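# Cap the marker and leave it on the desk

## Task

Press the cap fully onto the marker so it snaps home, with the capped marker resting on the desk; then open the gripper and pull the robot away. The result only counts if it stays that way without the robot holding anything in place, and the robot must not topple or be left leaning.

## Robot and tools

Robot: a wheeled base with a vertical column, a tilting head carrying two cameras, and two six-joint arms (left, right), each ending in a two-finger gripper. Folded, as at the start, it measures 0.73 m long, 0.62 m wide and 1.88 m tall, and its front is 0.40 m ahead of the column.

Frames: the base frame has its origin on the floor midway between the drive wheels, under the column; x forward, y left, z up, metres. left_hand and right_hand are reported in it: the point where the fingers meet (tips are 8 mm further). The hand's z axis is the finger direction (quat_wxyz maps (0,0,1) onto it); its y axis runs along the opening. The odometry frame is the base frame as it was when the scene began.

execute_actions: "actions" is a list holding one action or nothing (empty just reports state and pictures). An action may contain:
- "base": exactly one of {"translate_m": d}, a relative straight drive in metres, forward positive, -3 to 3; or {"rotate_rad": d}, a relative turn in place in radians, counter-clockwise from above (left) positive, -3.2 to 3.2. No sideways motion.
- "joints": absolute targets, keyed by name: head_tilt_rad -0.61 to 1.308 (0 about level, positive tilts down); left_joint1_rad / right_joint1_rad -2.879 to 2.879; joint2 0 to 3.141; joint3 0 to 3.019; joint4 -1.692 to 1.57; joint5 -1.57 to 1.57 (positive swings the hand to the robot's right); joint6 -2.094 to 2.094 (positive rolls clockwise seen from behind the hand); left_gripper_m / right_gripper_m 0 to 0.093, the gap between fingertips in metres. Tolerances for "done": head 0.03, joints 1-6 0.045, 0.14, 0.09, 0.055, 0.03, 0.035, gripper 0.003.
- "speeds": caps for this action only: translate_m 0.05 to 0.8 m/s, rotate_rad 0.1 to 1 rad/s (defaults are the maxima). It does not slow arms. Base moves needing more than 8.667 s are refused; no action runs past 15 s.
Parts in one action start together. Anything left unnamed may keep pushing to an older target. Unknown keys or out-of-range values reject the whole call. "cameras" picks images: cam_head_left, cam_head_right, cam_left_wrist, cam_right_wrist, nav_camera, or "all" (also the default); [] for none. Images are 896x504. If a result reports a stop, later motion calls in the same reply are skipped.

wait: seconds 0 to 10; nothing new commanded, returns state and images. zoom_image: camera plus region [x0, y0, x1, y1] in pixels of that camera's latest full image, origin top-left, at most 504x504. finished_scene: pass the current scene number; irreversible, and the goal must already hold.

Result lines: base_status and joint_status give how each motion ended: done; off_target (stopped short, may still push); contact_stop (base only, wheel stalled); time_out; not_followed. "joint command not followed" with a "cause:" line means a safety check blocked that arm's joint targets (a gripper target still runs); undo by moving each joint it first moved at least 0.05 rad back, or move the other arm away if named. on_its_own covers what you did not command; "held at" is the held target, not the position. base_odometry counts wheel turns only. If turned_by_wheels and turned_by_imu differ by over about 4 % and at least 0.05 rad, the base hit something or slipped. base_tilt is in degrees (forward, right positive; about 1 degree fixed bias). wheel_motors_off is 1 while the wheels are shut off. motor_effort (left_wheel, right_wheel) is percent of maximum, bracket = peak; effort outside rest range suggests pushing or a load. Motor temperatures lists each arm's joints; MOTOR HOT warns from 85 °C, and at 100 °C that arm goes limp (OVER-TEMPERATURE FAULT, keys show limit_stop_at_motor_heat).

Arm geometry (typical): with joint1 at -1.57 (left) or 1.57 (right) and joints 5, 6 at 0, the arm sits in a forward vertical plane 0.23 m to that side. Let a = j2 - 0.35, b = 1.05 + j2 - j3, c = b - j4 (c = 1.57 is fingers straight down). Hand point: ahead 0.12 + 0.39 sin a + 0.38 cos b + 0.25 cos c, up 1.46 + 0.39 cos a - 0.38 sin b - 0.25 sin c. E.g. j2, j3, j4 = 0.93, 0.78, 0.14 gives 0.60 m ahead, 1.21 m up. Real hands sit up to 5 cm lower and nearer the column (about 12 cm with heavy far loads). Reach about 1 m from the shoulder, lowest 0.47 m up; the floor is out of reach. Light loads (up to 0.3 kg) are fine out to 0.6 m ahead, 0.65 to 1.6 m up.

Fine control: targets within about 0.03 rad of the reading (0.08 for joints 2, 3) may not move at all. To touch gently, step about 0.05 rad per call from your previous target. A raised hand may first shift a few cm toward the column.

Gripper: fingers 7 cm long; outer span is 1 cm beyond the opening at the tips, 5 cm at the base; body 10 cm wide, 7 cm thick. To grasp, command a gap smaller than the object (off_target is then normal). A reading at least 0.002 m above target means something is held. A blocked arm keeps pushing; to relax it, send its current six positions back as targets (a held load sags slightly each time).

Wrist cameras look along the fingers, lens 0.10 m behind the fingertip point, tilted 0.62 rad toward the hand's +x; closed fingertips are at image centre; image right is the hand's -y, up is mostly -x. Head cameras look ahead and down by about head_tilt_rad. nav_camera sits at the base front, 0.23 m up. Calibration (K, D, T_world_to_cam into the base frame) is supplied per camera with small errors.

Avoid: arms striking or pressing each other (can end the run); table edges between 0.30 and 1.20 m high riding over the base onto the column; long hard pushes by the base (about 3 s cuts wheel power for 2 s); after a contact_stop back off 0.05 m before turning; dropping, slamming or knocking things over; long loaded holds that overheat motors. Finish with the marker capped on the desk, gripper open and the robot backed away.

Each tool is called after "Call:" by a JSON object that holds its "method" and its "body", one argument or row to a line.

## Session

Call:
{"method": "execute_actions", "body": {
  "actions": []
}}

Scene clock: 0.00 s.
Motor temperatures (°C, as the motors report them): left_arm=[24 28 26 24 25 26] | right_arm=[23 27 24 22 24 23]
base_odometry: x=+0.000 y=+0.000 heading=+0.000 (m, m, rad; odometry frame)
turned_by_wheels: +0.000 (rad since the last result)
turned_by_imu: +0.000 (rad since the last result)
base_tilt: forward=-0.3 right=+0.7 (deg)
base_status: not commanded
joint_positions: head_tilt_rad=+0.869 left_joint1_rad=-1.603 left_joint2_rad=+0.911 left_joint3_rad=+0.400 left_joint4_rad=-0.900 left_joint5_rad=+0.010 left_joint6_rad=+0.106 left_gripper_m=+0.095 right_joint1_rad=+1.587 right_joint2_rad=+0.911 right_joint3_rad=+0.370 right_joint4_rad=-0.993 right_joint5_rad=-0.011 right_joint6_rad=-0.084 right_gripper_m=+0.095
joint_status: not commanded
wheel_motors_off: 0
motor_effort: left_wheel=+2 right_wheel=+3 (%)
left_hand: x=+0.1440 y=+0.2159 z=+1.2444 quat_wxyz=(+0.428, -0.059, -0.901, +0.036) (m; base frame)
right_hand: x=+0.1153 y=-0.2207 z=+1.2687 quat_wxyz=(+0.483, +0.041, -0.874, -0.029) (m; base frame)
pictures: cam_head_left, cam_head_right, cam_left_wrist, cam_right_wrist, nav_camera
camera_calibration (this result's frames):
cam_head_left: T_world_to_cam=[[-0.0550424, -0.996628, 0.0608446, -0.0433482], [-0.814475, 0.00956574, -0.58012, 0.936402], [0.577582, -0.0814876, -0.812255, 1.14189], [0, 0, 0, 1]] pos_world=[0.100756, 0.0408903, 1.47337]
cam_head_right: T_world_to_cam=[[-0.0795058, -0.992745, 0.0902047, -0.152787], [-0.811276, 0.0118587, -0.584543, 0.939242], [0.579232, -0.119655, -0.806333, 1.13316], [0, 0, 0, 1]] pos_world=[0.0934732, -0.0272277, 1.47652]
cam_left_wrist: T_world_to_cam=[[-0.0724271, -0.990515, 0.11677, 0.0780429], [-0.0474169, 0.120365, 0.991597, -1.25214], [-0.996246, 0.0662816, -0.0556848, 0.318938], [0, 0, 0, 1]] pos_world=[0.26402, 0.206876, 1.25026]
cam_right_wrist: T_world_to_cam=[[0.0428263, -0.994547, -0.0950861, -0.104074], [0.0728792, -0.09181, 0.993106, -1.2823], [-0.996421, -0.0494608, 0.0685499, 0.140485], [0, 0, 0, 1]] pos_world=[0.237892, -0.214286, 1.25393]
Images, in order (width x height): cam_head_left 896x504, cam_head_right 896x504, cam_left_wrist 896x504, cam_right_wrist 896x504, nav_camera 896x504.

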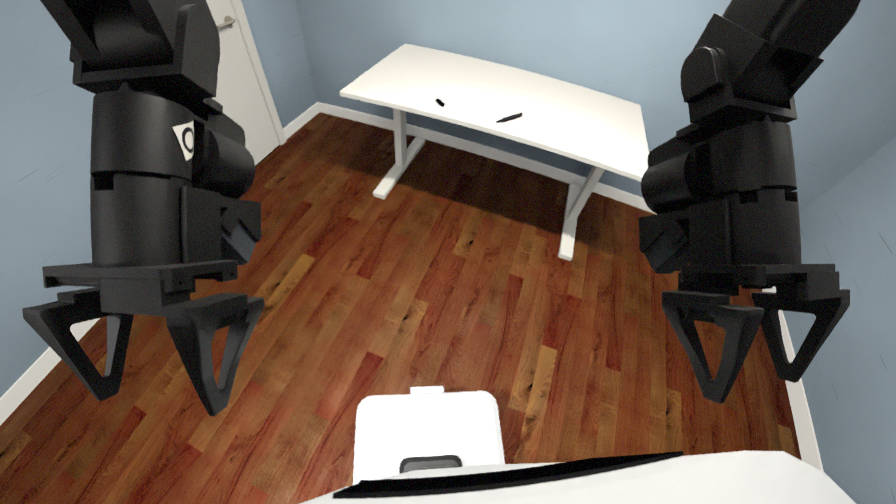

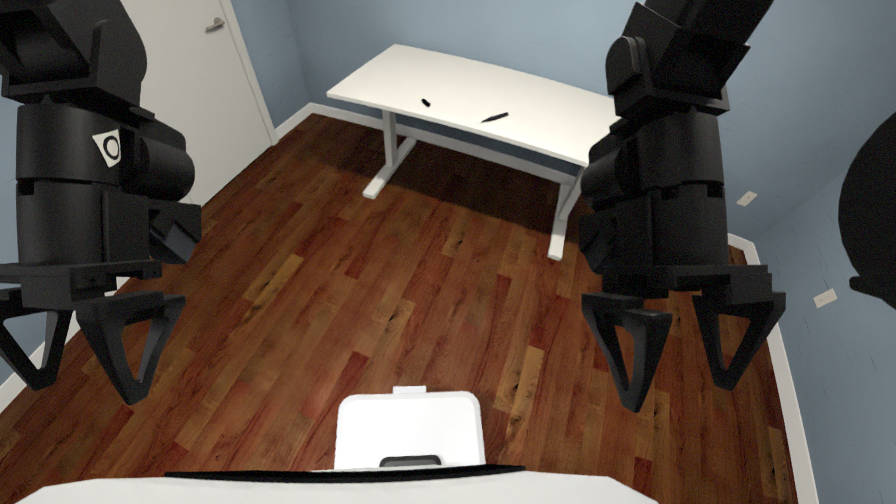

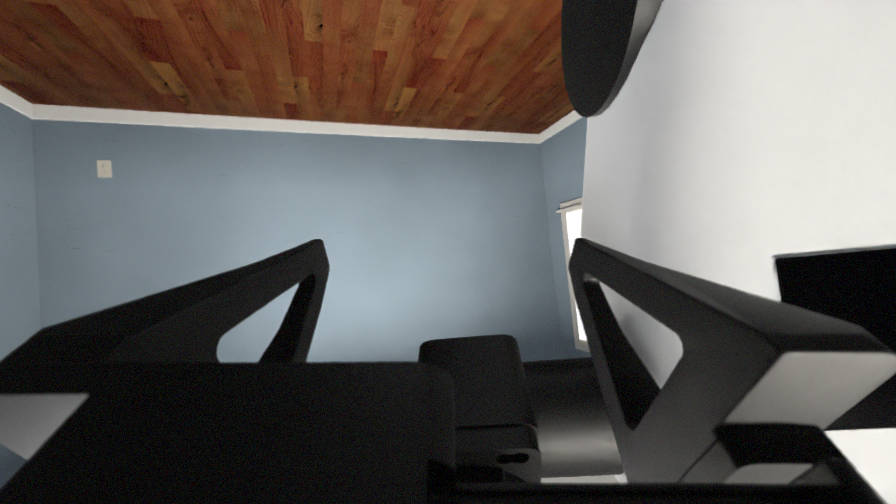

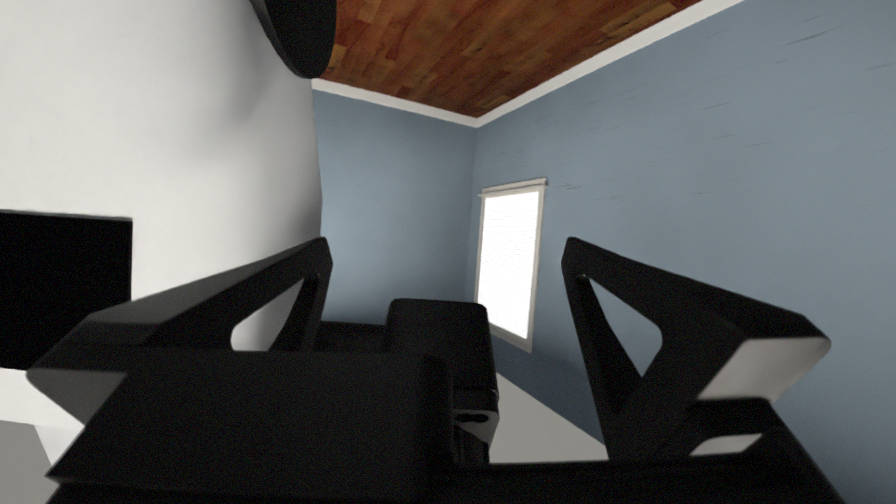

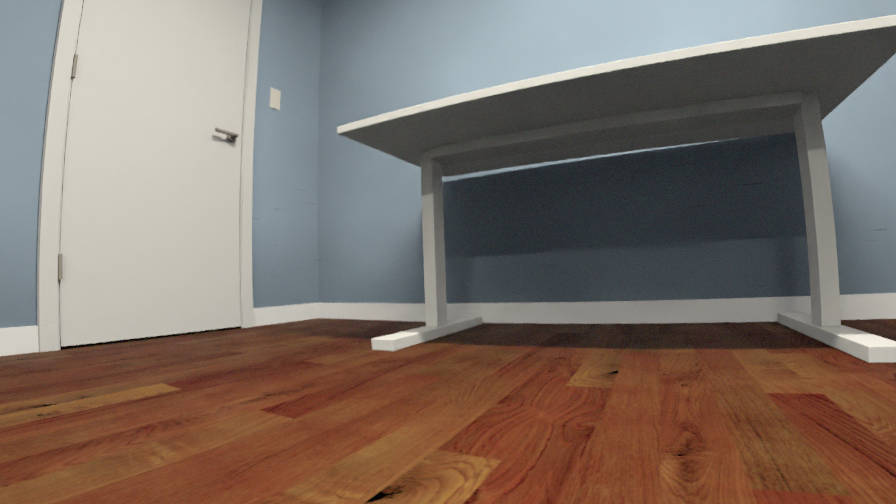

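Call:
{"method": "execute_actions", "body": {
  "actions": [
    {"base":{"rotate_rad":-0.19},"joints":{"head_tilt_rad":0.95,"left_joint1_rad":-1.56,"left_joint2_rad":1.85,"left_joint3_rad":1.7,"left_joint4_rad":-0.36,"left_joint5_rad":0,"left_joint6_rad":-0.8,"left_gripper_m":0.06}}
  ],
  "cameras": []
}}

Call:
{"method": "execute_actions", "body": {
  "actions": [
    {"base":{"translate_m":0.87}}
  ],
  "cameras": ["cam_head_left","cam_left_wrist"]
}}

Scene clock: 15.13 s.
Motor temperatures (°C, as the motors report them): left_arm=[24 28 26 24 25 26] | right_arm=[23 27 24 22 24 23]
base_odometry: x=+0.000 y=+0.000 heading=-0.189 (m, m, rad; odometry frame)
turned_by_wheels: -0.189 (rad since the last result)
turned_by_imu: -0.186 (rad since the last result)
base_tilt: forward=-0.5 right=+0.6 (deg)
base_status: done
joint_positions: head_tilt_rad=+0.950 left_joint1_rad=-1.563 left_joint2_rad=+1.850 left_joint3_rad=+1.700 left_joint4_rad=-0.365 left_joint5_rad=+0.001 left_joint6_rad=-0.788 left_gripper_m=+0.060 right_joint1_rad=+1.587 right_joint2_rad=+0.911 right_joint3_rad=+0.370 right_joint4_rad=-0.993 right_joint5_rad=-0.011 right_joint6_rad=-0.084 right_gripper_m=+0.095
joint_status: all done
wheel_motors_off: 0
motor_effort: left_wheel=+2(43) right_wheel=+0(36) (%)
left_hand: x=+0.6491 y=+0.2300 z=+0.8806 quat_wxyz=(-0.005, +0.386, -0.923, -0.001) (m; base frame)
right_hand: x=+0.1153 y=-0.2207 z=+1.2687 quat_wxyz=(+0.483, +0.041, -0.874, -0.029) (m; base frame)
pictures: none
No camera images: the call's "cameras" was empty. Leave "cameras" out to get every camera's image.

Scene clock: 18.23 s.
Motor temperatures (°C, as the motors report them): left_arm=[24 28 26 24 25 26] | right_arm=[23 27 24 22 24 23]
base_odometry: x=+0.854 y=-0.163 heading=-0.188 (m, m, rad; odometry frame)
turned_by_wheels: +0.001 (rad since the last result)
turned_by_imu: +0.000 (rad since the last result)
base_tilt: forward=-0.4 right=+0.7 (deg)
base_status: done
joint_positions: head_tilt_rad=+0.951 left_joint1_rad=-1.563 left_joint2_rad=+1.849 left_joint3_rad=+1.697 left_joint4_rad=-0.365 left_joint5_rad=+0.001 left_joint6_rad=-0.788 left_gripper_m=+0.060 right_joint1_rad=+1.587 right_joint2_rad=+0.911 right_joint3_rad=+0.373 right_joint4_rad=-0.993 right_joint5_rad=-0.011 right_joint6_rad=-0.084 right_gripper_m=+0.095
joint_status: not commanded
wheel_motors_off: 0
motor_effort: left_wheel=+0(54) right_wheel=-1(39) (%)
left_hand: x=+0.6475 y=+0.2300 z=+0.8803 quat_wxyz=(-0.004, +0.386, -0.923, -0.001) (m; base frame)
right_hand: x=+0.1167 y=-0.2207 z=+1.2681 quat_wxyz=(+0.481, +0.041, -0.875, -0.029) (m; base frame)
pictures: cam_head_left, cam_left_wrist
camera_calibration (this result's frames):
cam_head_left: T_world_to_cam=[[-0.0498769, -0.996628, 0.0651462, -0.0502309], [-0.85923, 0.00956574, -0.511499, 0.832964], [0.509152, -0.0814876, -0.856811, 1.21392], [0, 0, 0, 1]] pos_world=[0.0951313, 0.0408903, 1.46944]
cam_left_wrist: T_world_to_cam=[[0.713005, -0.701151, 0.00333108, -0.304238], [-0.57002, -0.576878, 0.585055, -0.0123103], [-0.40829, -0.419046, -0.810987, 1.19517], [0, 0, 0, 1]] pos_world=[0.697881, 0.280412, 0.97748]
Images, in order (width x height): cam_head_left 896x504, cam_left_wrist 896x504.

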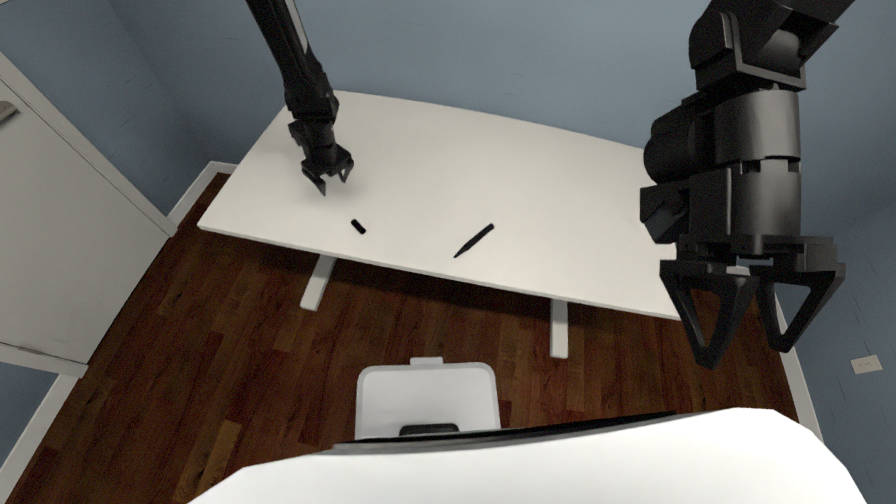

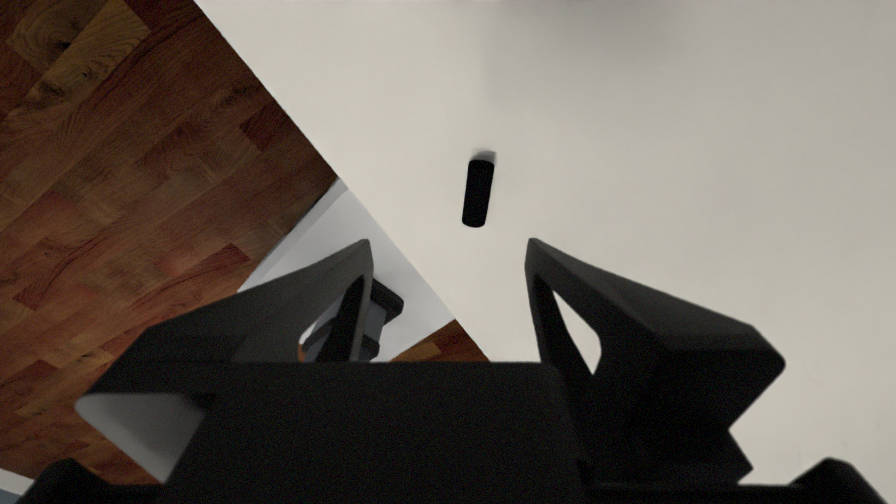

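Call:
{"method": "execute_actions", "body": {
  "actions": [
    {"base":{"rotate_rad":-0.075},"joints":{"left_joint2_rad":2.1,"left_joint3_rad":1.95,"left_joint4_rad":-0.377,"left_joint6_rad":-0.83}}
  ],
  "cameras": ["cam_left_wrist","cam_head_right"]
}}

Call:
{"method": "zoom_image", "body": {
  "camera": "cam_left_wrist",
  "region": [380,140,520,320]
}}

Scene clock: 34.60 s.
Motor temperatures (°C, as the motors report them): left_arm=[24 30 27 24 25 26] | right_arm=[23 27 24 22 24 23]
base_odometry: x=+0.855 y=-0.163 heading=-0.261 (m, m, rad; odometry frame)
turned_by_wheels: -0.073 (rad since the last result)
turned_by_imu: -0.071 (rad since the last result)
base_tilt: forward=-0.4 right=+0.5 (deg)
base_status: done
joint_positions: head_tilt_rad=+0.951 left_joint1_rad=-1.565 left_joint2_rad=+2.109 left_joint3_rad=+1.938 left_joint4_rad=-0.370 left_joint5_rad=+0.001 left_joint6_rad=-0.819 left_gripper_m=+0.060 right_joint1_rad=+1.587 right_joint2_rad=+0.911 right_joint3_rad=+0.373 right_joint4_rad=-0.993 right_joint5_rad=-0.011 right_joint6_rad=-0.084 right_gripper_m=+0.095
joint_status: all done
wheel_motors_off: 0
motor_effort: left_wheel=+0(38) right_wheel=-1(40) (%)
left_hand: x=+0.6294 y=+0.2296 z=+0.7787 quat_wxyz=(+0.007, +0.400, -0.917, -0.005) (m; base frame)
right_hand: x=+0.1167 y=-0.2207 z=+1.2681 quat_wxyz=(+0.481, +0.041, -0.875, -0.029) (m; base frame)
pictures: cam_head_right, cam_left_wrist
camera_calibration (this result's frames):
cam_head_right: T_world_to_cam=[[-0.0718547, -0.992745, 0.0964103, -0.162726], [-0.856404, 0.0118587, -0.51617, 0.836203], [0.511281, -0.119655, -0.851043, 1.20541], [0, 0, 0, 1]] pos_world=[0.0881303, -0.0272277, 1.47317]
cam_left_wrist: T_world_to_cam=[[0.733926, -0.679114, -0.0125147, -0.297175], [-0.538735, -0.59324, 0.59819, 0.0104676], [-0.413664, -0.432285, -0.801256, 1.104], [0, 0, 0, 1]] pos_world=[0.680429, 0.281637, 0.874607]
Images, in order (width x height): cam_head_right 896x504, cam_left_wrist 896x504.

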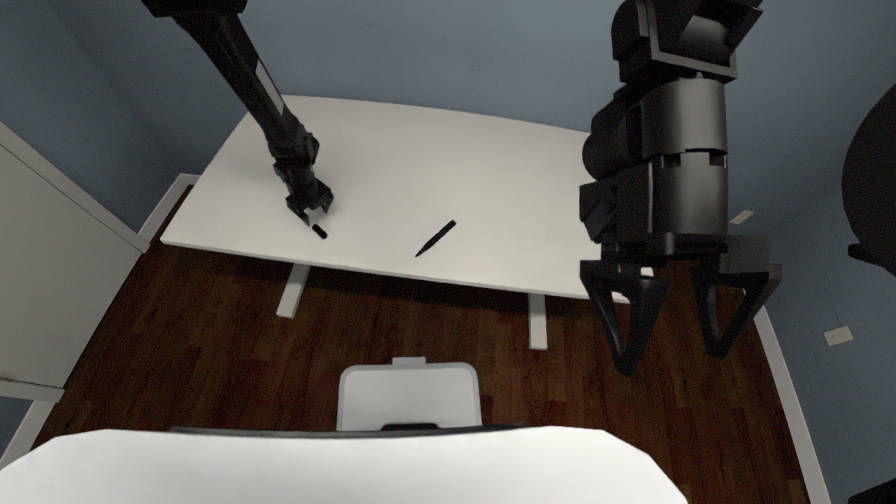

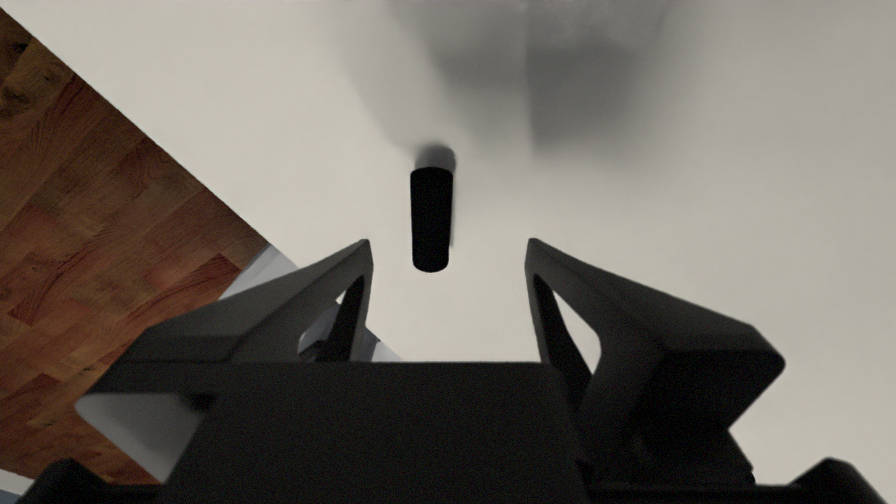

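Region (380, 140, 520, 320) of cam_left_wrist's 896x504 image, scaled by 2.800, with more detail than that image has.

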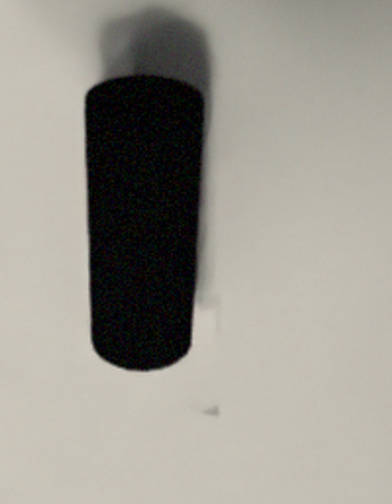

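Call:
{"method": "execute_actions", "body": {
  "actions": [
    {"base":{"translate_m":-0.022},"joints":{"left_joint2_rad":2.265,"left_joint3_rad":2.15,"left_joint4_rad":-0.405}}
  ],
  "cameras": ["cam_left_wrist"]
}}

Scene clock: 41.43 s.
Motor temperatures (°C, as the motors report them): left_arm=[24 30 27 24 25 26] | right_arm=[23 27 24 22 24 23]
base_odometry: x=+0.833 y=-0.158 heading=-0.260 (m, m, rad; odometry frame)
turned_by_wheels: +0.001 (rad since the last result)
turned_by_imu: +0.003 (rad since the last result)
base_tilt: forward=-0.3 right=+0.6 (deg)
base_status: done
joint_positions: head_tilt_rad=+0.952 left_joint1_rad=-1.563 left_joint2_rad=+2.256 left_joint3_rad=+2.139 left_joint4_rad=-0.396 left_joint5_rad=+0.002 left_joint6_rad=-0.824 left_gripper_m=+0.060 right_joint1_rad=+1.587 right_joint2_rad=+0.910 right_joint3_rad=+0.368 right_joint4_rad=-0.993 right_joint5_rad=-0.011 right_joint6_rad=-0.084 right_gripper_m=+0.095
joint_status: all done
wheel_motors_off: 0
motor_effort: left_wheel=+0(26) right_wheel=-1(62) (%)
left_hand: x=+0.6403 y=+0.2315 z=+0.7314 quat_wxyz=(-0.006, +0.402, -0.916, +0.000) (m; base frame)
right_hand: x=+0.1144 y=-0.2207 z=+1.2691 quat_wxyz=(+0.483, +0.041, -0.874, -0.029) (m; base frame)
pictures: cam_left_wrist
camera_calibration (this result's frames):
cam_left_wrist: T_world_to_cam=[[0.737371, -0.675448, 0.007309, -0.322022], [-0.552224, -0.596548, 0.582392, 0.0666463], [-0.389015, -0.433475, -0.812876, 1.06448], [0, 0, 0, 1]] pos_world=[0.688353, 0.283674, 0.82883]
Images, in order (width x height): cam_left_wrist 896x504.

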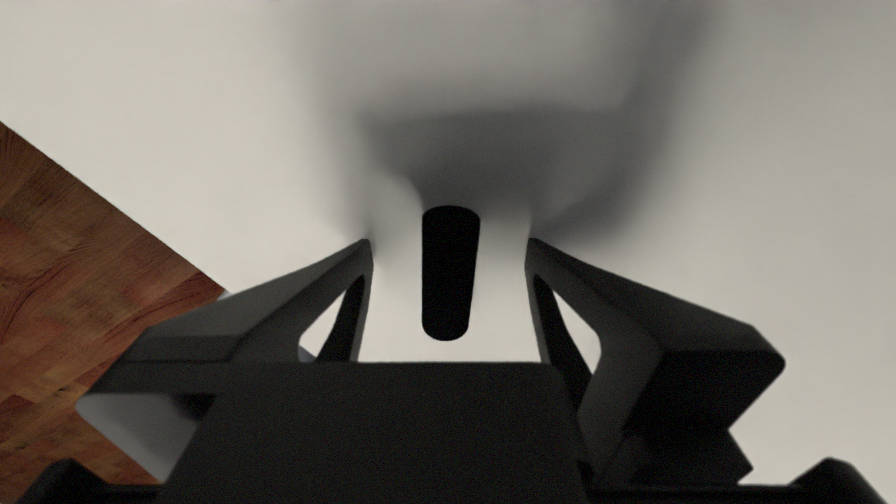

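Call:
{"method": "execute_actions", "body": {
  "actions": [
    {"joints":{"left_gripper_m":0.008}}
  ],
  "cameras": ["cam_left_wrist"]
}}

Call:
{"method": "execute_actions", "body": {
  "actions": [
    {"joints":{"left_joint2_rad":1.95,"left_joint3_rad":1.8,"left_joint4_rad":-0.37,"left_joint6_rad":0.012}}
  ],
  "cameras": []
}}

Call:
{"method": "execute_actions", "body": {
  "actions": [
    {"joints":{"left_joint4_rad":1.1}}
  ],
  "cameras": ["cam_left_wrist"]
}}

Call:
{"method": "zoom_image", "body": {
  "camera": "cam_left_wrist",
  "region": [400,190,500,290]
}}

Scene clock: 49.03 s.
Motor temperatures (°C, as the motors report them): left_arm=[24 30 27 24 25 26] | right_arm=[23 27 24 22 24 23]
base_odometry: x=+0.833 y=-0.158 heading=-0.260 (m, m, rad; odometry frame)
turned_by_wheels: +0.000 (rad since the last result)
turned_by_imu: +0.001 (rad since the last result)
base_tilt: forward=-0.4 right=+0.6 (deg)
base_status: not commanded
joint_positions: head_tilt_rad=+0.952 left_joint1_rad=-1.563 left_joint2_rad=+2.256 left_joint3_rad=+2.139 left_joint4_rad=-0.396 left_joint5_rad=+0.002 left_joint6_rad=-0.824 left_gripper_m=+0.019 right_joint1_rad=+1.587 right_joint2_rad=+0.910 right_joint3_rad=+0.368 right_joint4_rad=-0.993 right_joint5_rad=-0.011 right_joint6_rad=-0.084 right_gripper_m=+0.095
joint_status: left_gripper_m off_target (ended at +0.019, target +0.008)
wheel_motors_off: 0
motor_effort: left_wheel=+0(0) right_wheel=-1(1) (%)
left_hand: x=+0.6403 y=+0.2315 z=+0.7314 quat_wxyz=(-0.006, +0.402, -0.916, +0.000) (m; base frame)
right_hand: x=+0.1144 y=-0.2207 z=+1.2691 quat_wxyz=(+0.483, +0.041, -0.874, -0.029) (m; base frame)
pictures: cam_left_wrist
camera_calibration (this result's frames):
cam_left_wrist: T_world_to_cam=[[0.737371, -0.675448, 0.007309, -0.322022], [-0.552224, -0.596548, 0.582392, 0.0666463], [-0.389015, -0.433475, -0.812876, 1.06448], [0, 0, 0, 1]] pos_world=[0.688353, 0.283674, 0.82883]
Images, in order (width x height): cam_left_wrist 896x504.

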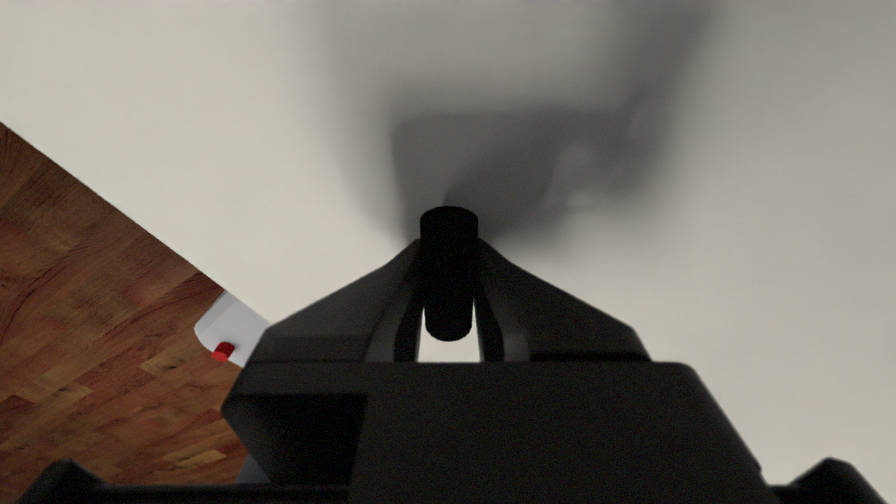

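Scene clock: 50.37 s.
Motor temperatures (°C, as the motors report them): left_arm=[24 30 27 24 25 26] | right_arm=[23 27 24 22 24 23]
base_odometry: x=+0.833 y=-0.158 heading=-0.260 (m, m, rad; odometry frame)
turned_by_wheels: +0.000 (rad since the last result)
turned_by_imu: +0.000 (rad since the last result)
base_tilt: forward=-0.4 right=+0.6 (deg)
base_status: not commanded
joint_positions: head_tilt_rad=+0.952 left_joint1_rad=-1.563 left_joint2_rad=+1.931 left_joint3_rad=+1.800 left_joint4_rad=-0.376 left_joint5_rad=+0.002 left_joint6_rad=+0.001 left_gripper_m=+0.019 right_joint1_rad=+1.587 right_joint2_rad=+0.910 right_joint3_rad=+0.368 right_joint4_rad=-0.993 right_joint5_rad=-0.011 right_joint6_rad=-0.084 right_gripper_m=+0.095
joint_status: all done
wheel_motors_off: 0
motor_effort: left_wheel=+0(0) right_wheel=-1(1) (%)
left_hand: x=+0.6587 y=+0.2308 z=+0.8522 quat_wxyz=(-0.008, +0.001, -1.000, -0.002) (m; base frame)
right_hand: x=+0.1144 y=-0.2207 z=+1.2691 quat_wxyz=(+0.483, +0.041, -0.874, -0.029) (m; base frame)
pictures: none
No camera images: the call's "cameras" was empty. Leave "cameras" out to get every camera's image.

Scene clock: 52.07 s.
Motor temperatures (°C, as the motors report them): left_arm=[24 30 27 24 25 26] | right_arm=[23 27 24 22 24 23]
base_odometry: x=+0.833 y=-0.158 heading=-0.260 (m, m, rad; odometry frame)
turned_by_wheels: +0.000 (rad since the last result)
turned_by_imu: +0.001 (rad since the last result)
base_tilt: forward=-0.3 right=+0.6 (deg)
base_status: not commanded
joint_positions: head_tilt_rad=+0.952 left_joint1_rad=-1.563 left_joint2_rad=+1.931 left_joint3_rad=+1.798 left_joint4_rad=+1.081 left_joint5_rad=+0.002 left_joint6_rad=+0.001 left_gripper_m=+0.019 right_joint1_rad=+1.587 right_joint2_rad=+0.910 right_joint3_rad=+0.368 right_joint4_rad=-0.993 right_joint5_rad=-0.011 right_joint6_rad=-0.084 right_gripper_m=+0.095
joint_status: all done
wheel_motors_off: 0
motor_effort: left_wheel=+0(0) right_wheel=-1(1) (%)
left_hand: x=+0.8988 y=+0.2302 z=+1.0730 quat_wxyz=(-0.671, -0.002, -0.741, -0.004) (m; base frame)
right_hand: x=+0.1144 y=-0.2207 z=+1.2691 quat_wxyz=(+0.483, +0.041, -0.874, -0.029) (m; base frame)
pictures: cam_left_wrist
camera_calibration (this result's frames):
cam_left_wrist: T_world_to_cam=[[-0.000807385, -0.999981, -0.00603908, 0.236457], [-0.668319, 0.0050319, -0.743858, 1.39865], [0.743875, 0.00343545, -0.66831, 0.168166], [0, 0, 0, 1]] pos_world=[0.809842, 0.228837, 1.15421]
Images, in order (width x height): cam_left_wrist 896x504.

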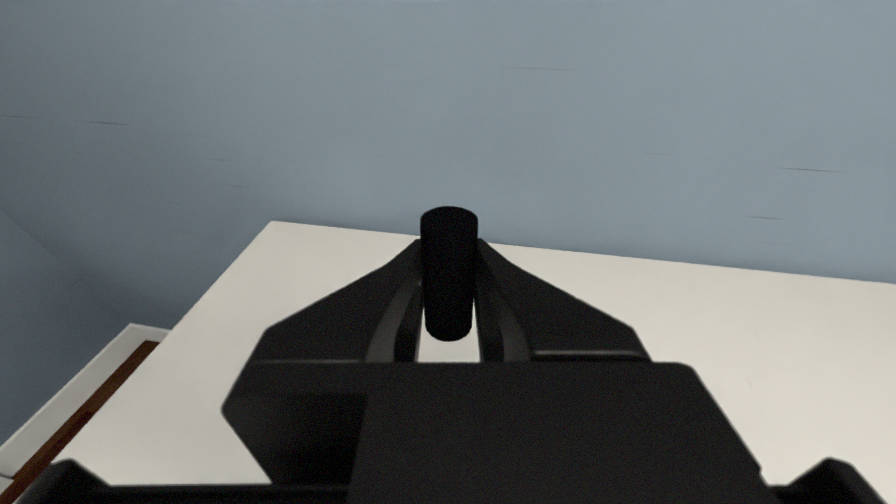

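Region (400, 190, 500, 290) of cam_left_wrist's 896x504 image, scaled by 5.040, with more detail than that image has.

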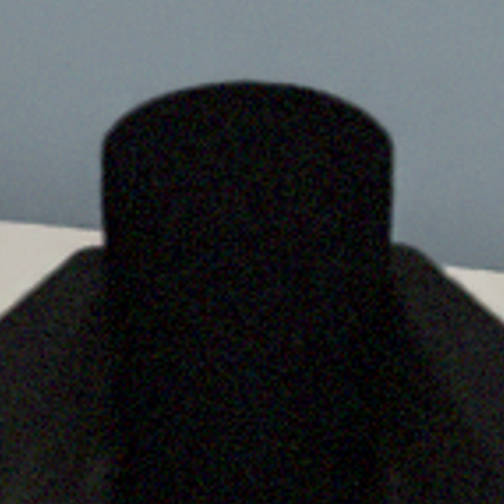

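Call:
{"method": "execute_actions", "body": {
  "actions": [
    {"joints":{"left_joint6_rad":0.9,"head_tilt_rad":0.45}}
  ],
  "cameras": ["cam_left_wrist","cam_head_right"]
}}

Call:
{"method": "zoom_image", "body": {
  "camera": "cam_left_wrist",
  "region": [400,190,500,360]
}}

Scene clock: 59.73 s.
Motor temperatures (°C, as the motors report them): left_arm=[24 31 27 24 25 26] | right_arm=[23 27 24 22 24 23]
base_odometry: x=+0.833 y=-0.158 heading=-0.260 (m, m, rad; odometry frame)
turned_by_wheels: +0.000 (rad since the last result)
turned_by_imu: +0.001 (rad since the last result)
base_tilt: forward=-0.3 right=+0.6 (deg)
base_status: not commanded
joint_positions: head_tilt_rad=+0.469 left_joint1_rad=-1.563 left_joint2_rad=+1.931 left_joint3_rad=+1.798 left_joint4_rad=+1.081 left_joint5_rad=+0.002 left_joint6_rad=+0.889 left_gripper_m=+0.019 right_joint1_rad=+1.587 right_joint2_rad=+0.910 right_joint3_rad=+0.368 right_joint4_rad=-0.993 right_joint5_rad=-0.011 right_joint6_rad=-0.084 right_gripper_m=+0.095
joint_status: all done
wheel_motors_off: 0
motor_effort: left_wheel=+0(0) right_wheel=-1(1) (%)
left_hand: x=+0.8988 y=+0.2302 z=+1.0730 quat_wxyz=(-0.605, -0.320, -0.669, -0.291) (m; base frame)
right_hand: x=+0.1144 y=-0.2207 z=+1.2691 quat_wxyz=(+0.483, +0.041, -0.874, -0.029) (m; base frame)
pictures: cam_head_right, cam_left_wrist
camera_calibration (this result's frames):
cam_head_right: T_world_to_cam=[[-0.108392, -0.992745, 0.0520502, -0.0925849], [-0.519029, 0.0118587, -0.854674, 1.34063], [0.847856, -0.119655, -0.516549, 0.673464], [0, 0, 0, 1]] pos_world=[0.114791, -0.0272277, 1.4985]
cam_left_wrist: T_world_to_cam=[[-0.0785378, -0.62647, -0.775478, 1.04598], [-0.639848, 0.628192, -0.442684, 0.906458], [0.764478, 0.461421, -0.450183, -0.189826], [0, 0, 0, 1]] pos_world=[0.807262, 0.173434, 1.12695]
Images, in order (width x height): cam_head_right 896x504, cam_left_wrist 896x504.

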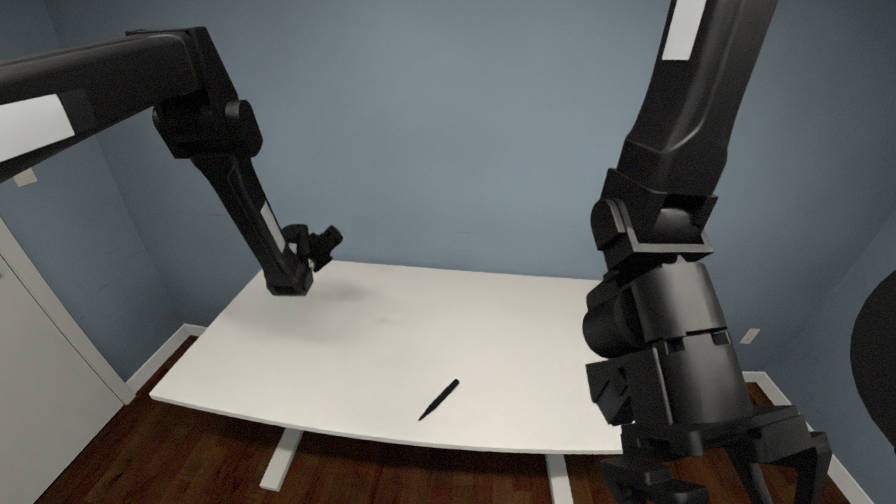

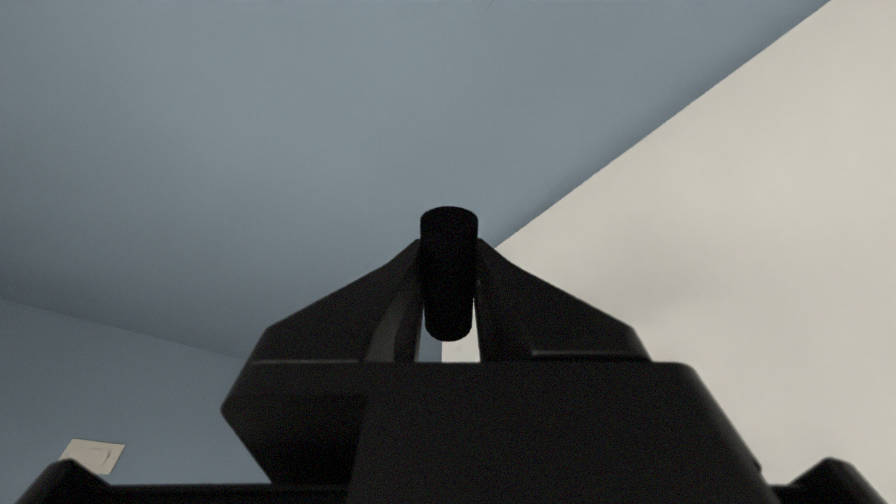

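Region (400, 190, 500, 360) of cam_left_wrist's 896x504 image, scaled by 2.965, with more detail than that image has; it fills the left 296 columns of this view, and the rest is white.

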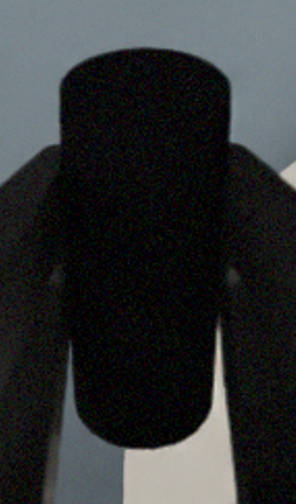

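Call:
{"method": "zoom_image", "body": {
  "camera": "cam_left_wrist",
  "region": [418,310,482,350]
}}

Call:
{"method": "zoom_image", "body": {
  "camera": "cam_left_wrist",
  "region": [415,200,485,245]
}}

Region (418, 310, 482, 350) of cam_left_wrist's 896x504 image, scaled by 7.875, with more detail than that image has; it fills the top 315 rows of this view, and the rest is white.

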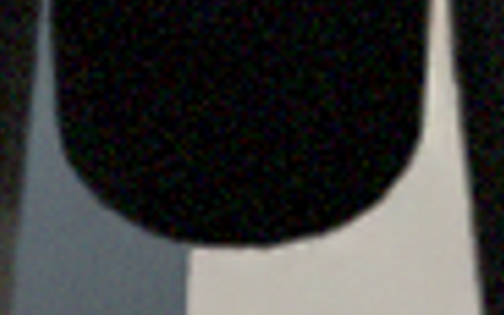

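Region (415, 200, 485, 245) of cam_left_wrist's 896x504 image, scaled by 7.200, with more detail than that image has; it fills the top 324 rows of this view, and the rest is white.

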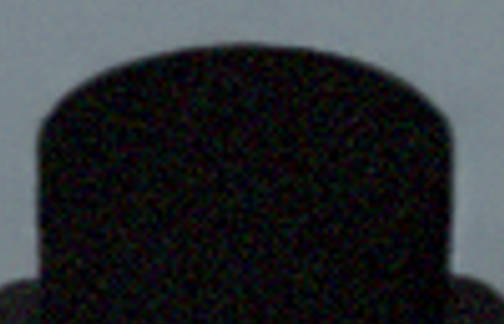

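Call:
{"method": "execute_actions", "body": {
  "actions": [
    {"joints":{"left_joint6_rad":1.57,"head_tilt_rad":0.95,"left_joint4_rad":-0.37}}
  ],
  "cameras": []
}}

Call:
{"method": "execute_actions", "body": {
  "actions": [
    {"joints":{"left_joint2_rad":2.255,"left_joint3_rad":2.14,"left_joint4_rad":-0.405}}
  ],
  "cameras": []
}}

Call:
{"method": "execute_actions", "body": {
  "actions": [
    {"joints":{"left_gripper_m":0.06}}
  ],
  "cameras": []
}}

Call:
{"method": "execute_actions", "body": {
  "actions": [
    {"joints":{"left_joint2_rad":2.1,"left_joint3_rad":1.96,"left_joint4_rad":-0.38}}
  ],
  "cameras": []
}}

Call:
{"method": "execute_actions", "body": {
  "actions": [
    {"base":{"rotate_rad":0.035},"joints":{"left_joint6_rad":-1.56}}
  ],
  "cameras": ["cam_left_wrist"]
}}

Call:
{"method": "execute_actions", "body": {
  "actions": [
    {"joints":{"left_joint2_rad":2.265,"left_joint3_rad":2.15,"left_joint4_rad":-0.405}}
  ],
  "cameras": ["cam_left_wrist"]
}}

Call:
{"method": "zoom_image", "body": {
  "camera": "cam_left_wrist",
  "region": [400,190,500,260]
}}

Scene clock: 85.23 s.
Motor temperatures (°C, as the motors report them): left_arm=[24 31 28 24 25 26] | right_arm=[23 27 24 22 24 23]
base_odometry: x=+0.833 y=-0.158 heading=-0.260 (m, m, rad; odometry frame)
turned_by_wheels: +0.000 (rad since the last result)
turned_by_imu: +0.001 (rad since the last result)
base_tilt: forward=-0.4 right=+0.7 (deg)
base_status: not commanded
joint_positions: head_tilt_rad=+0.950 left_joint1_rad=-1.563 left_joint2_rad=+1.933 left_joint3_rad=+1.798 left_joint4_rad=-0.361 left_joint5_rad=+0.002 left_joint6_rad=+1.559 left_gripper_m=+0.019 right_joint1_rad=+1.587 right_joint2_rad=+0.910 right_joint3_rad=+0.368 right_joint4_rad=-0.993 right_joint5_rad=-0.011 right_joint6_rad=-0.084 right_gripper_m=+0.095
joint_status: all done
wheel_motors_off: 0
motor_effort: left_wheel=+0(0) right_wheel=-1(1) (%)
left_hand: x=+0.6600 y=+0.2308 z=+0.8508 quat_wxyz=(-0.008, -0.701, -0.713, -0.011) (m; base frame)
right_hand: x=+0.1144 y=-0.2207 z=+1.2691 quat_wxyz=(+0.483, +0.041, -0.874, -0.029) (m; base frame)
pictures: none
No camera images: the call's "cameras" was empty. Leave "cameras" out to get every camera's image.

Scene clock: 86.43 s.
Motor temperatures (°C, as the motors report them): left_arm=[24 31 28 24 25 26] | right_arm=[23 27 24 22 24 23]
base_odometry: x=+0.833 y=-0.158 heading=-0.260 (m, m, rad; odometry frame)
turned_by_wheels: +0.000 (rad since the last result)
turned_by_imu: +0.000 (rad since the last result)
base_tilt: forward=-0.4 right=+0.7 (deg)
base_status: not commanded
joint_positions: head_tilt_rad=+0.951 left_joint1_rad=-1.563 left_joint2_rad=+2.251 left_joint3_rad=+2.124 left_joint4_rad=-0.397 left_joint5_rad=+0.002 left_joint6_rad=+1.561 left_gripper_m=+0.019 right_joint1_rad=+1.587 right_joint2_rad=+0.910 right_joint3_rad=+0.369 right_joint4_rad=-0.993 right_joint5_rad=-0.011 right_joint6_rad=-0.084 right_gripper_m=+0.095
joint_status: all done
wheel_motors_off: 0
motor_effort: left_wheel=+1(4) right_wheel=-1(4) (%)
left_hand: x=+0.6343 y=+0.2316 z=+0.7316 quat_wxyz=(+0.002, -0.702, -0.712, -0.001) (m; base frame)
right_hand: x=+0.1148 y=-0.2207 z=+1.2689 quat_wxyz=(+0.483, +0.041, -0.874, -0.029) (m; base frame)
pictures: none
No camera images: the call's "cameras" was empty. Leave "cameras" out to get every camera's image.

Scene clock: 87.03 s.
Motor temperatures (°C, as the motors report them): left_arm=[24 31 28 24 25 26] | right_arm=[23 27 24 22 24 23]
base_odometry: x=+0.833 y=-0.158 heading=-0.260 (m, m, rad; odometry frame)
turned_by_wheels: +0.000 (rad since the last result)
turned_by_imu: +0.000 (rad since the last result)
base_tilt: forward=-0.4 right=+0.7 (deg)
base_status: not commanded
joint_positions: head_tilt_rad=+0.951 left_joint1_rad=-1.563 left_joint2_rad=+2.251 left_joint3_rad=+2.124 left_joint4_rad=-0.397 left_joint5_rad=+0.002 left_joint6_rad=+1.561 left_gripper_m=+0.060 right_joint1_rad=+1.587 right_joint2_rad=+0.910 right_joint3_rad=+0.369 right_joint4_rad=-0.993 right_joint5_rad=-0.011 right_joint6_rad=-0.084 right_gripper_m=+0.095
joint_status: all done
wheel_motors_off: 0
motor_effort: left_wheel=+1(1) right_wheel=-1(1) (%)
left_hand: x=+0.6343 y=+0.2316 z=+0.7316 quat_wxyz=(+0.002, -0.702, -0.712, -0.001) (m; base frame)
right_hand: x=+0.1148 y=-0.2207 z=+1.2689 quat_wxyz=(+0.483, +0.041, -0.874, -0.029) (m; base frame)
pictures: none
No camera images: the call's "cameras" was empty. Leave "cameras" out to get every camera's image.

Scene clock: 88.03 s.
Motor temperatures (°C, as the motors report them): left_arm=[24 31 28 24 25 26] | right_arm=[23 27 24 22 24 23]
base_odometry: x=+0.833 y=-0.158 heading=-0.260 (m, m, rad; odometry frame)
turned_by_wheels: +0.000 (rad since the last result)
turned_by_imu: +0.000 (rad since the last result)
base_tilt: forward=-0.4 right=+0.6 (deg)
base_status: not commanded
joint_positions: head_tilt_rad=+0.951 left_joint1_rad=-1.563 left_joint2_rad=+2.099 left_joint3_rad=+1.956 left_joint4_rad=-0.387 left_joint5_rad=+0.002 left_joint6_rad=+1.561 left_gripper_m=+0.060 right_joint1_rad=+1.587 right_joint2_rad=+0.910 right_joint3_rad=+0.369 right_joint4_rad=-0.993 right_joint5_rad=-0.011 right_joint6_rad=-0.084 right_gripper_m=+0.095
joint_status: all done
wheel_motors_off: 0
motor_effort: left_wheel=+1(1) right_wheel=-1(1) (%)
left_hand: x=+0.6423 y=+0.2312 z=+0.7859 quat_wxyz=(+0.004, -0.702, -0.712, +0.001) (m; base frame)
right_hand: x=+0.1148 y=-0.2207 z=+1.2689 quat_wxyz=(+0.483, +0.041, -0.874, -0.029) (m; base frame)
pictures: none
No camera images: the call's "cameras" was empty. Leave "cameras" out to get every camera's image.

Scene clock: 90.37 s.
Motor temperatures (°C, as the motors report them): left_arm=[24 31 28 24 25 26] | right_arm=[23 27 24 22 24 23]
base_odometry: x=+0.833 y=-0.158 heading=-0.227 (m, m, rad; odometry frame)
turned_by_wheels: +0.033 (rad since the last result)
turned_by_imu: +0.035 (rad since the last result)
base_tilt: forward=-0.4 right=+0.6 (deg)
base_status: done
joint_positions: head_tilt_rad=+0.951 left_joint1_rad=-1.556 left_joint2_rad=+2.099 left_joint3_rad=+1.956 left_joint4_rad=-0.387 left_joint5_rad=+0.002 left_joint6_rad=-1.549 left_gripper_m=+0.060 right_joint1_rad=+1.587 right_joint2_rad=+0.910 right_joint3_rad=+0.369 right_joint4_rad=-0.993 right_joint5_rad=-0.011 right_joint6_rad=-0.084 right_gripper_m=+0.095
joint_status: all done
wheel_motors_off: 0
motor_effort: left_wheel=+0(20) right_wheel=+1(37) (%)
left_hand: x=+0.6423 y=+0.2371 z=+0.7860 quat_wxyz=(-0.001, +0.702, -0.712, -0.006) (m; base frame)
right_hand: x=+0.1148 y=-0.2207 z=+1.2689 quat_wxyz=(+0.483, +0.041, -0.874, -0.029) (m; base frame)
pictures: cam_left_wrist
camera_calibration (this result's frames):
cam_left_wrist: T_world_to_cam=[[0.999913, -0.0124335, -0.00432182, -0.63678], [-0.00759277, -0.812995, 0.582221, -0.259033], [-0.0107527, -0.582138, -0.813019, 0.904444], [0, 0, 0, 1]] pos_world=[0.644483, 0.308001, 0.883393]
Images, in order (width x height): cam_left_wrist 896x504.

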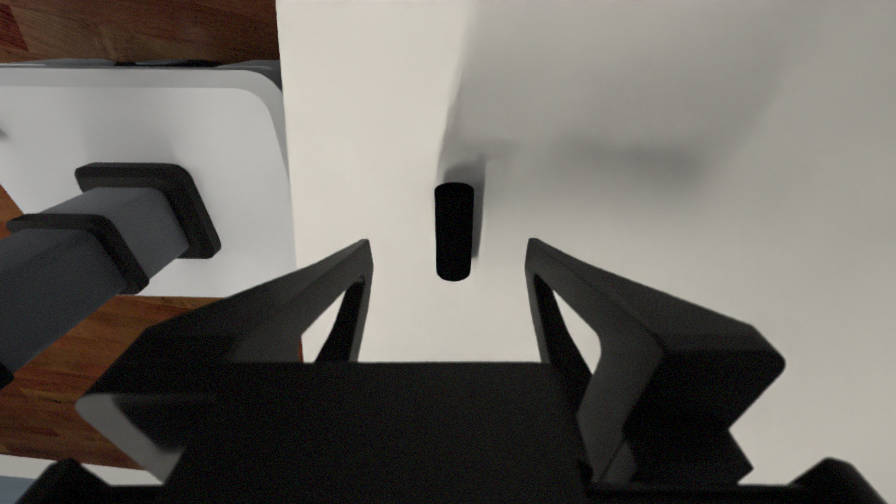

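Scene clock: 91.50 s.
Motor temperatures (°C, as the motors report them): left_arm=[24 31 28 24 25 26] | right_arm=[23 27 24 22 24 23]
base_odometry: x=+0.833 y=-0.158 heading=-0.227 (m, m, rad; odometry frame)
turned_by_wheels: +0.000 (rad since the last result)
turned_by_imu: +0.000 (rad since the last result)
base_tilt: forward=-0.3 right=+0.6 (deg)
base_status: not commanded
joint_positions: head_tilt_rad=+0.951 left_joint1_rad=-1.556 left_joint2_rad=+2.258 left_joint3_rad=+2.140 left_joint4_rad=-0.398 left_joint5_rad=+0.002 left_joint6_rad=-1.551 left_gripper_m=+0.060 right_joint1_rad=+1.587 right_joint2_rad=+0.910 right_joint3_rad=+0.369 right_joint4_rad=-0.993 right_joint5_rad=-0.011 right_joint6_rad=-0.084 right_gripper_m=+0.095
joint_status: all done
wheel_motors_off: 0
motor_effort: left_wheel=-1(2) right_wheel=+3(3) (%)
left_hand: x=+0.6390 y=+0.2378 z=+0.7306 quat_wxyz=(-0.007, +0.703, -0.712, -0.001) (m; base frame)
right_hand: x=+0.1148 y=-0.2207 z=+1.2689 quat_wxyz=(+0.483, +0.041, -0.874, -0.029) (m; base frame)
pictures: cam_left_wrist
camera_calibration (this result's frames):
cam_left_wrist: T_world_to_cam=[[0.999883, -0.0111011, 0.0105685, -0.644891], [-0.0151783, -0.813075, 0.581961, -0.221203], [0.0021326, -0.582053, -0.813148, 0.851638], [0, 0, 0, 1]] pos_world=[0.639642, 0.308685, 0.828054]
Images, in order (width x height): cam_left_wrist 896x504.

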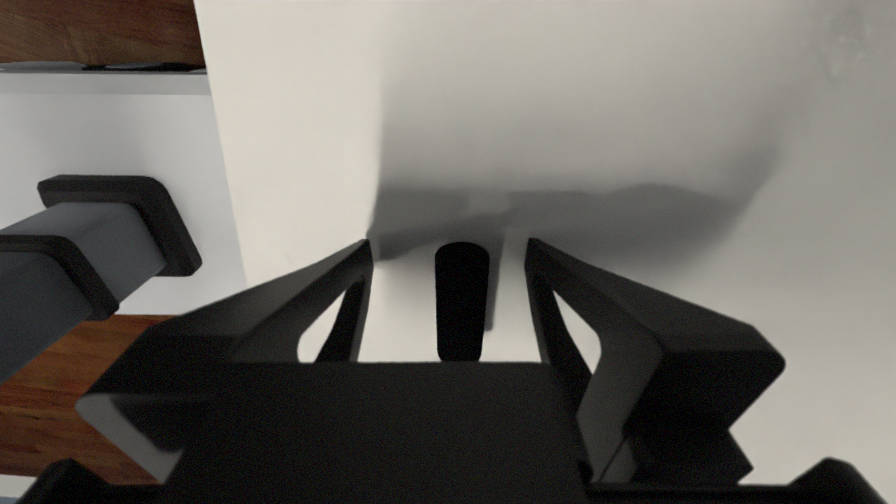

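Region (400, 190, 500, 260) of cam_left_wrist's 896x504 image, scaled by 5.040, with more detail than that image has; it fills the top 353 rows of this view, and the rest is white.

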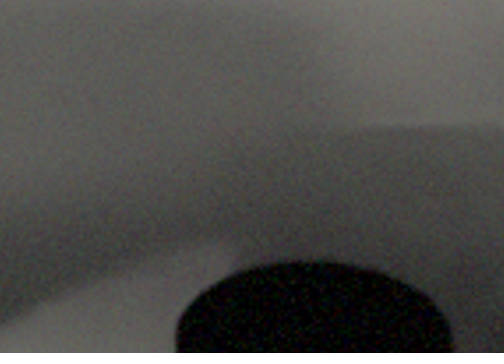

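Overshot; shift back a bit.

Call:
{"method": "execute_actions", "body": {
  "actions": [
    {"base":{"rotate_rad":-0.022}}
  ],
  "cameras": []
}}

Call:
{"method": "execute_actions", "body": {
  "actions": [
    {"joints":{"left_gripper_m":0.008}}
  ],
  "cameras": ["cam_left_wrist"]
}}

Call:
{"method": "zoom_image", "body": {
  "camera": "cam_left_wrist",
  "region": [410,200,490,270]
}}

Scene clock: 97.27 s.
Motor temperatures (°C, as the motors report them): left_arm=[24 31 28 24 25 26] | right_arm=[23 27 24 22 24 23]
base_odometry: x=+0.833 y=-0.158 heading=-0.247 (m, m, rad; odometry frame)
turned_by_wheels: -0.021 (rad since the last result)
turned_by_imu: -0.020 (rad since the last result)
base_tilt: forward=-0.3 right=+0.6 (deg)
base_status: done
joint_positions: head_tilt_rad=+0.951 left_joint1_rad=-1.562 left_joint2_rad=+2.258 left_joint3_rad=+2.140 left_joint4_rad=-0.398 left_joint5_rad=+0.002 left_joint6_rad=-1.551 left_gripper_m=+0.060 right_joint1_rad=+1.587 right_joint2_rad=+0.910 right_joint3_rad=+0.369 right_joint4_rad=-0.993 right_joint5_rad=-0.011 right_joint6_rad=-0.084 right_gripper_m=+0.095
joint_status: not commanded
wheel_motors_off: 0
motor_effort: left_wheel=+0(19) right_wheel=-1(34) (%)
left_hand: x=+0.6390 y=+0.2319 z=+0.7306 quat_wxyz=(-0.005, +0.701, -0.713, +0.001) (m; base frame)
right_hand: x=+0.1148 y=-0.2207 z=+1.2689 quat_wxyz=(+0.483, +0.041, -0.874, -0.029) (m; base frame)
pictures: none
No camera images: the call's "cameras" was empty. Leave "cameras" out to get every camera's image.

Scene clock: 97.87 s.
Motor temperatures (°C, as the motors report them): left_arm=[24 31 28 24 25 26] | right_arm=[23 27 24 22 24 23]
base_odometry: x=+0.833 y=-0.158 heading=-0.247 (m, m, rad; odometry frame)
turned_by_wheels: +0.000 (rad since the last result)
turned_by_imu: +0.000 (rad since the last result)
base_tilt: forward=-0.2 right=+0.7 (deg)
base_status: not commanded
joint_positions: head_tilt_rad=+0.951 left_joint1_rad=-1.562 left_joint2_rad=+2.258 left_joint3_rad=+2.140 left_joint4_rad=-0.398 left_joint5_rad=+0.001 left_joint6_rad=-1.551 left_gripper_m=+0.019 right_joint1_rad=+1.587 right_joint2_rad=+0.910 right_joint3_rad=+0.369 right_joint4_rad=-0.993 right_joint5_rad=-0.011 right_joint6_rad=-0.084 right_gripper_m=+0.095
joint_status: left_gripper_m off_target (ended at +0.019, target +0.008)
wheel_motors_off: 0
motor_effort: left_wheel=-1(1) right_wheel=-1(1) (%)
left_hand: x=+0.6390 y=+0.2320 z=+0.7306 quat_wxyz=(-0.005, +0.701, -0.713, +0.001) (m; base frame)
right_hand: x=+0.1148 y=-0.2207 z=+1.2689 quat_wxyz=(+0.483, +0.041, -0.874, -0.029) (m; base frame)
pictures: cam_left_wrist
camera_calibration (this result's frames):
cam_left_wrist: T_world_to_cam=[[0.999841, -0.0142846, 0.0106328, -0.644269], [-0.0178059, -0.809964, 0.58621, -0.22805], [0.000238362, -0.586306, -0.81009, 0.848167], [0, 0, 0, 1]] pos_world=[0.639904, 0.30337, 0.827627]
Images, in order (width x height): cam_left_wrist 896x504.

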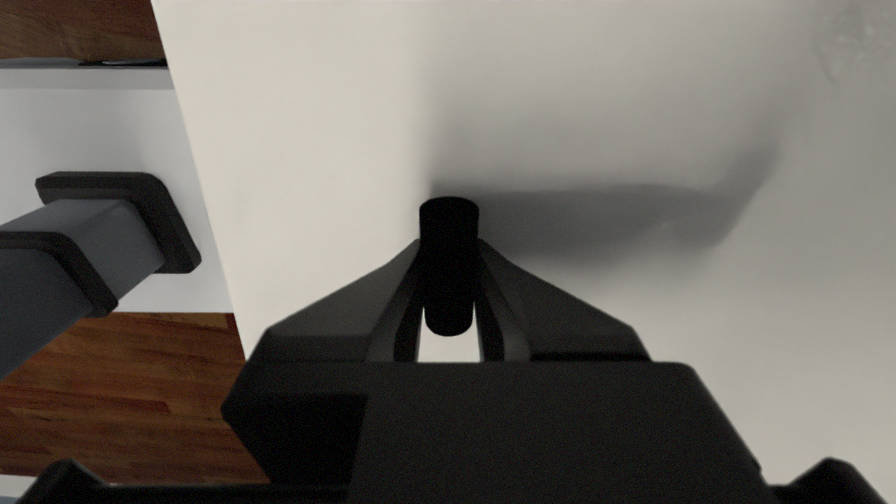

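Region (410, 200, 490, 270) of cam_left_wrist's 896x504 image, scaled by 6.300, with more detail than that image has; it fills the top 441 rows of this view, and the rest is white.

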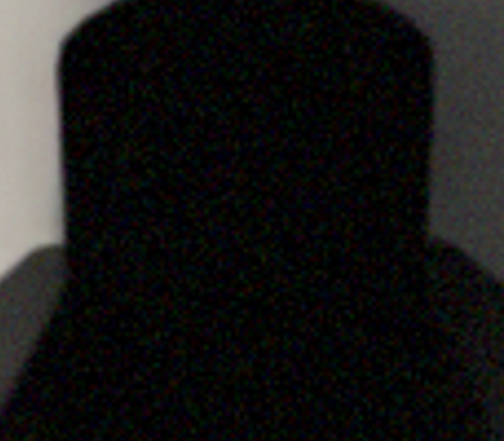

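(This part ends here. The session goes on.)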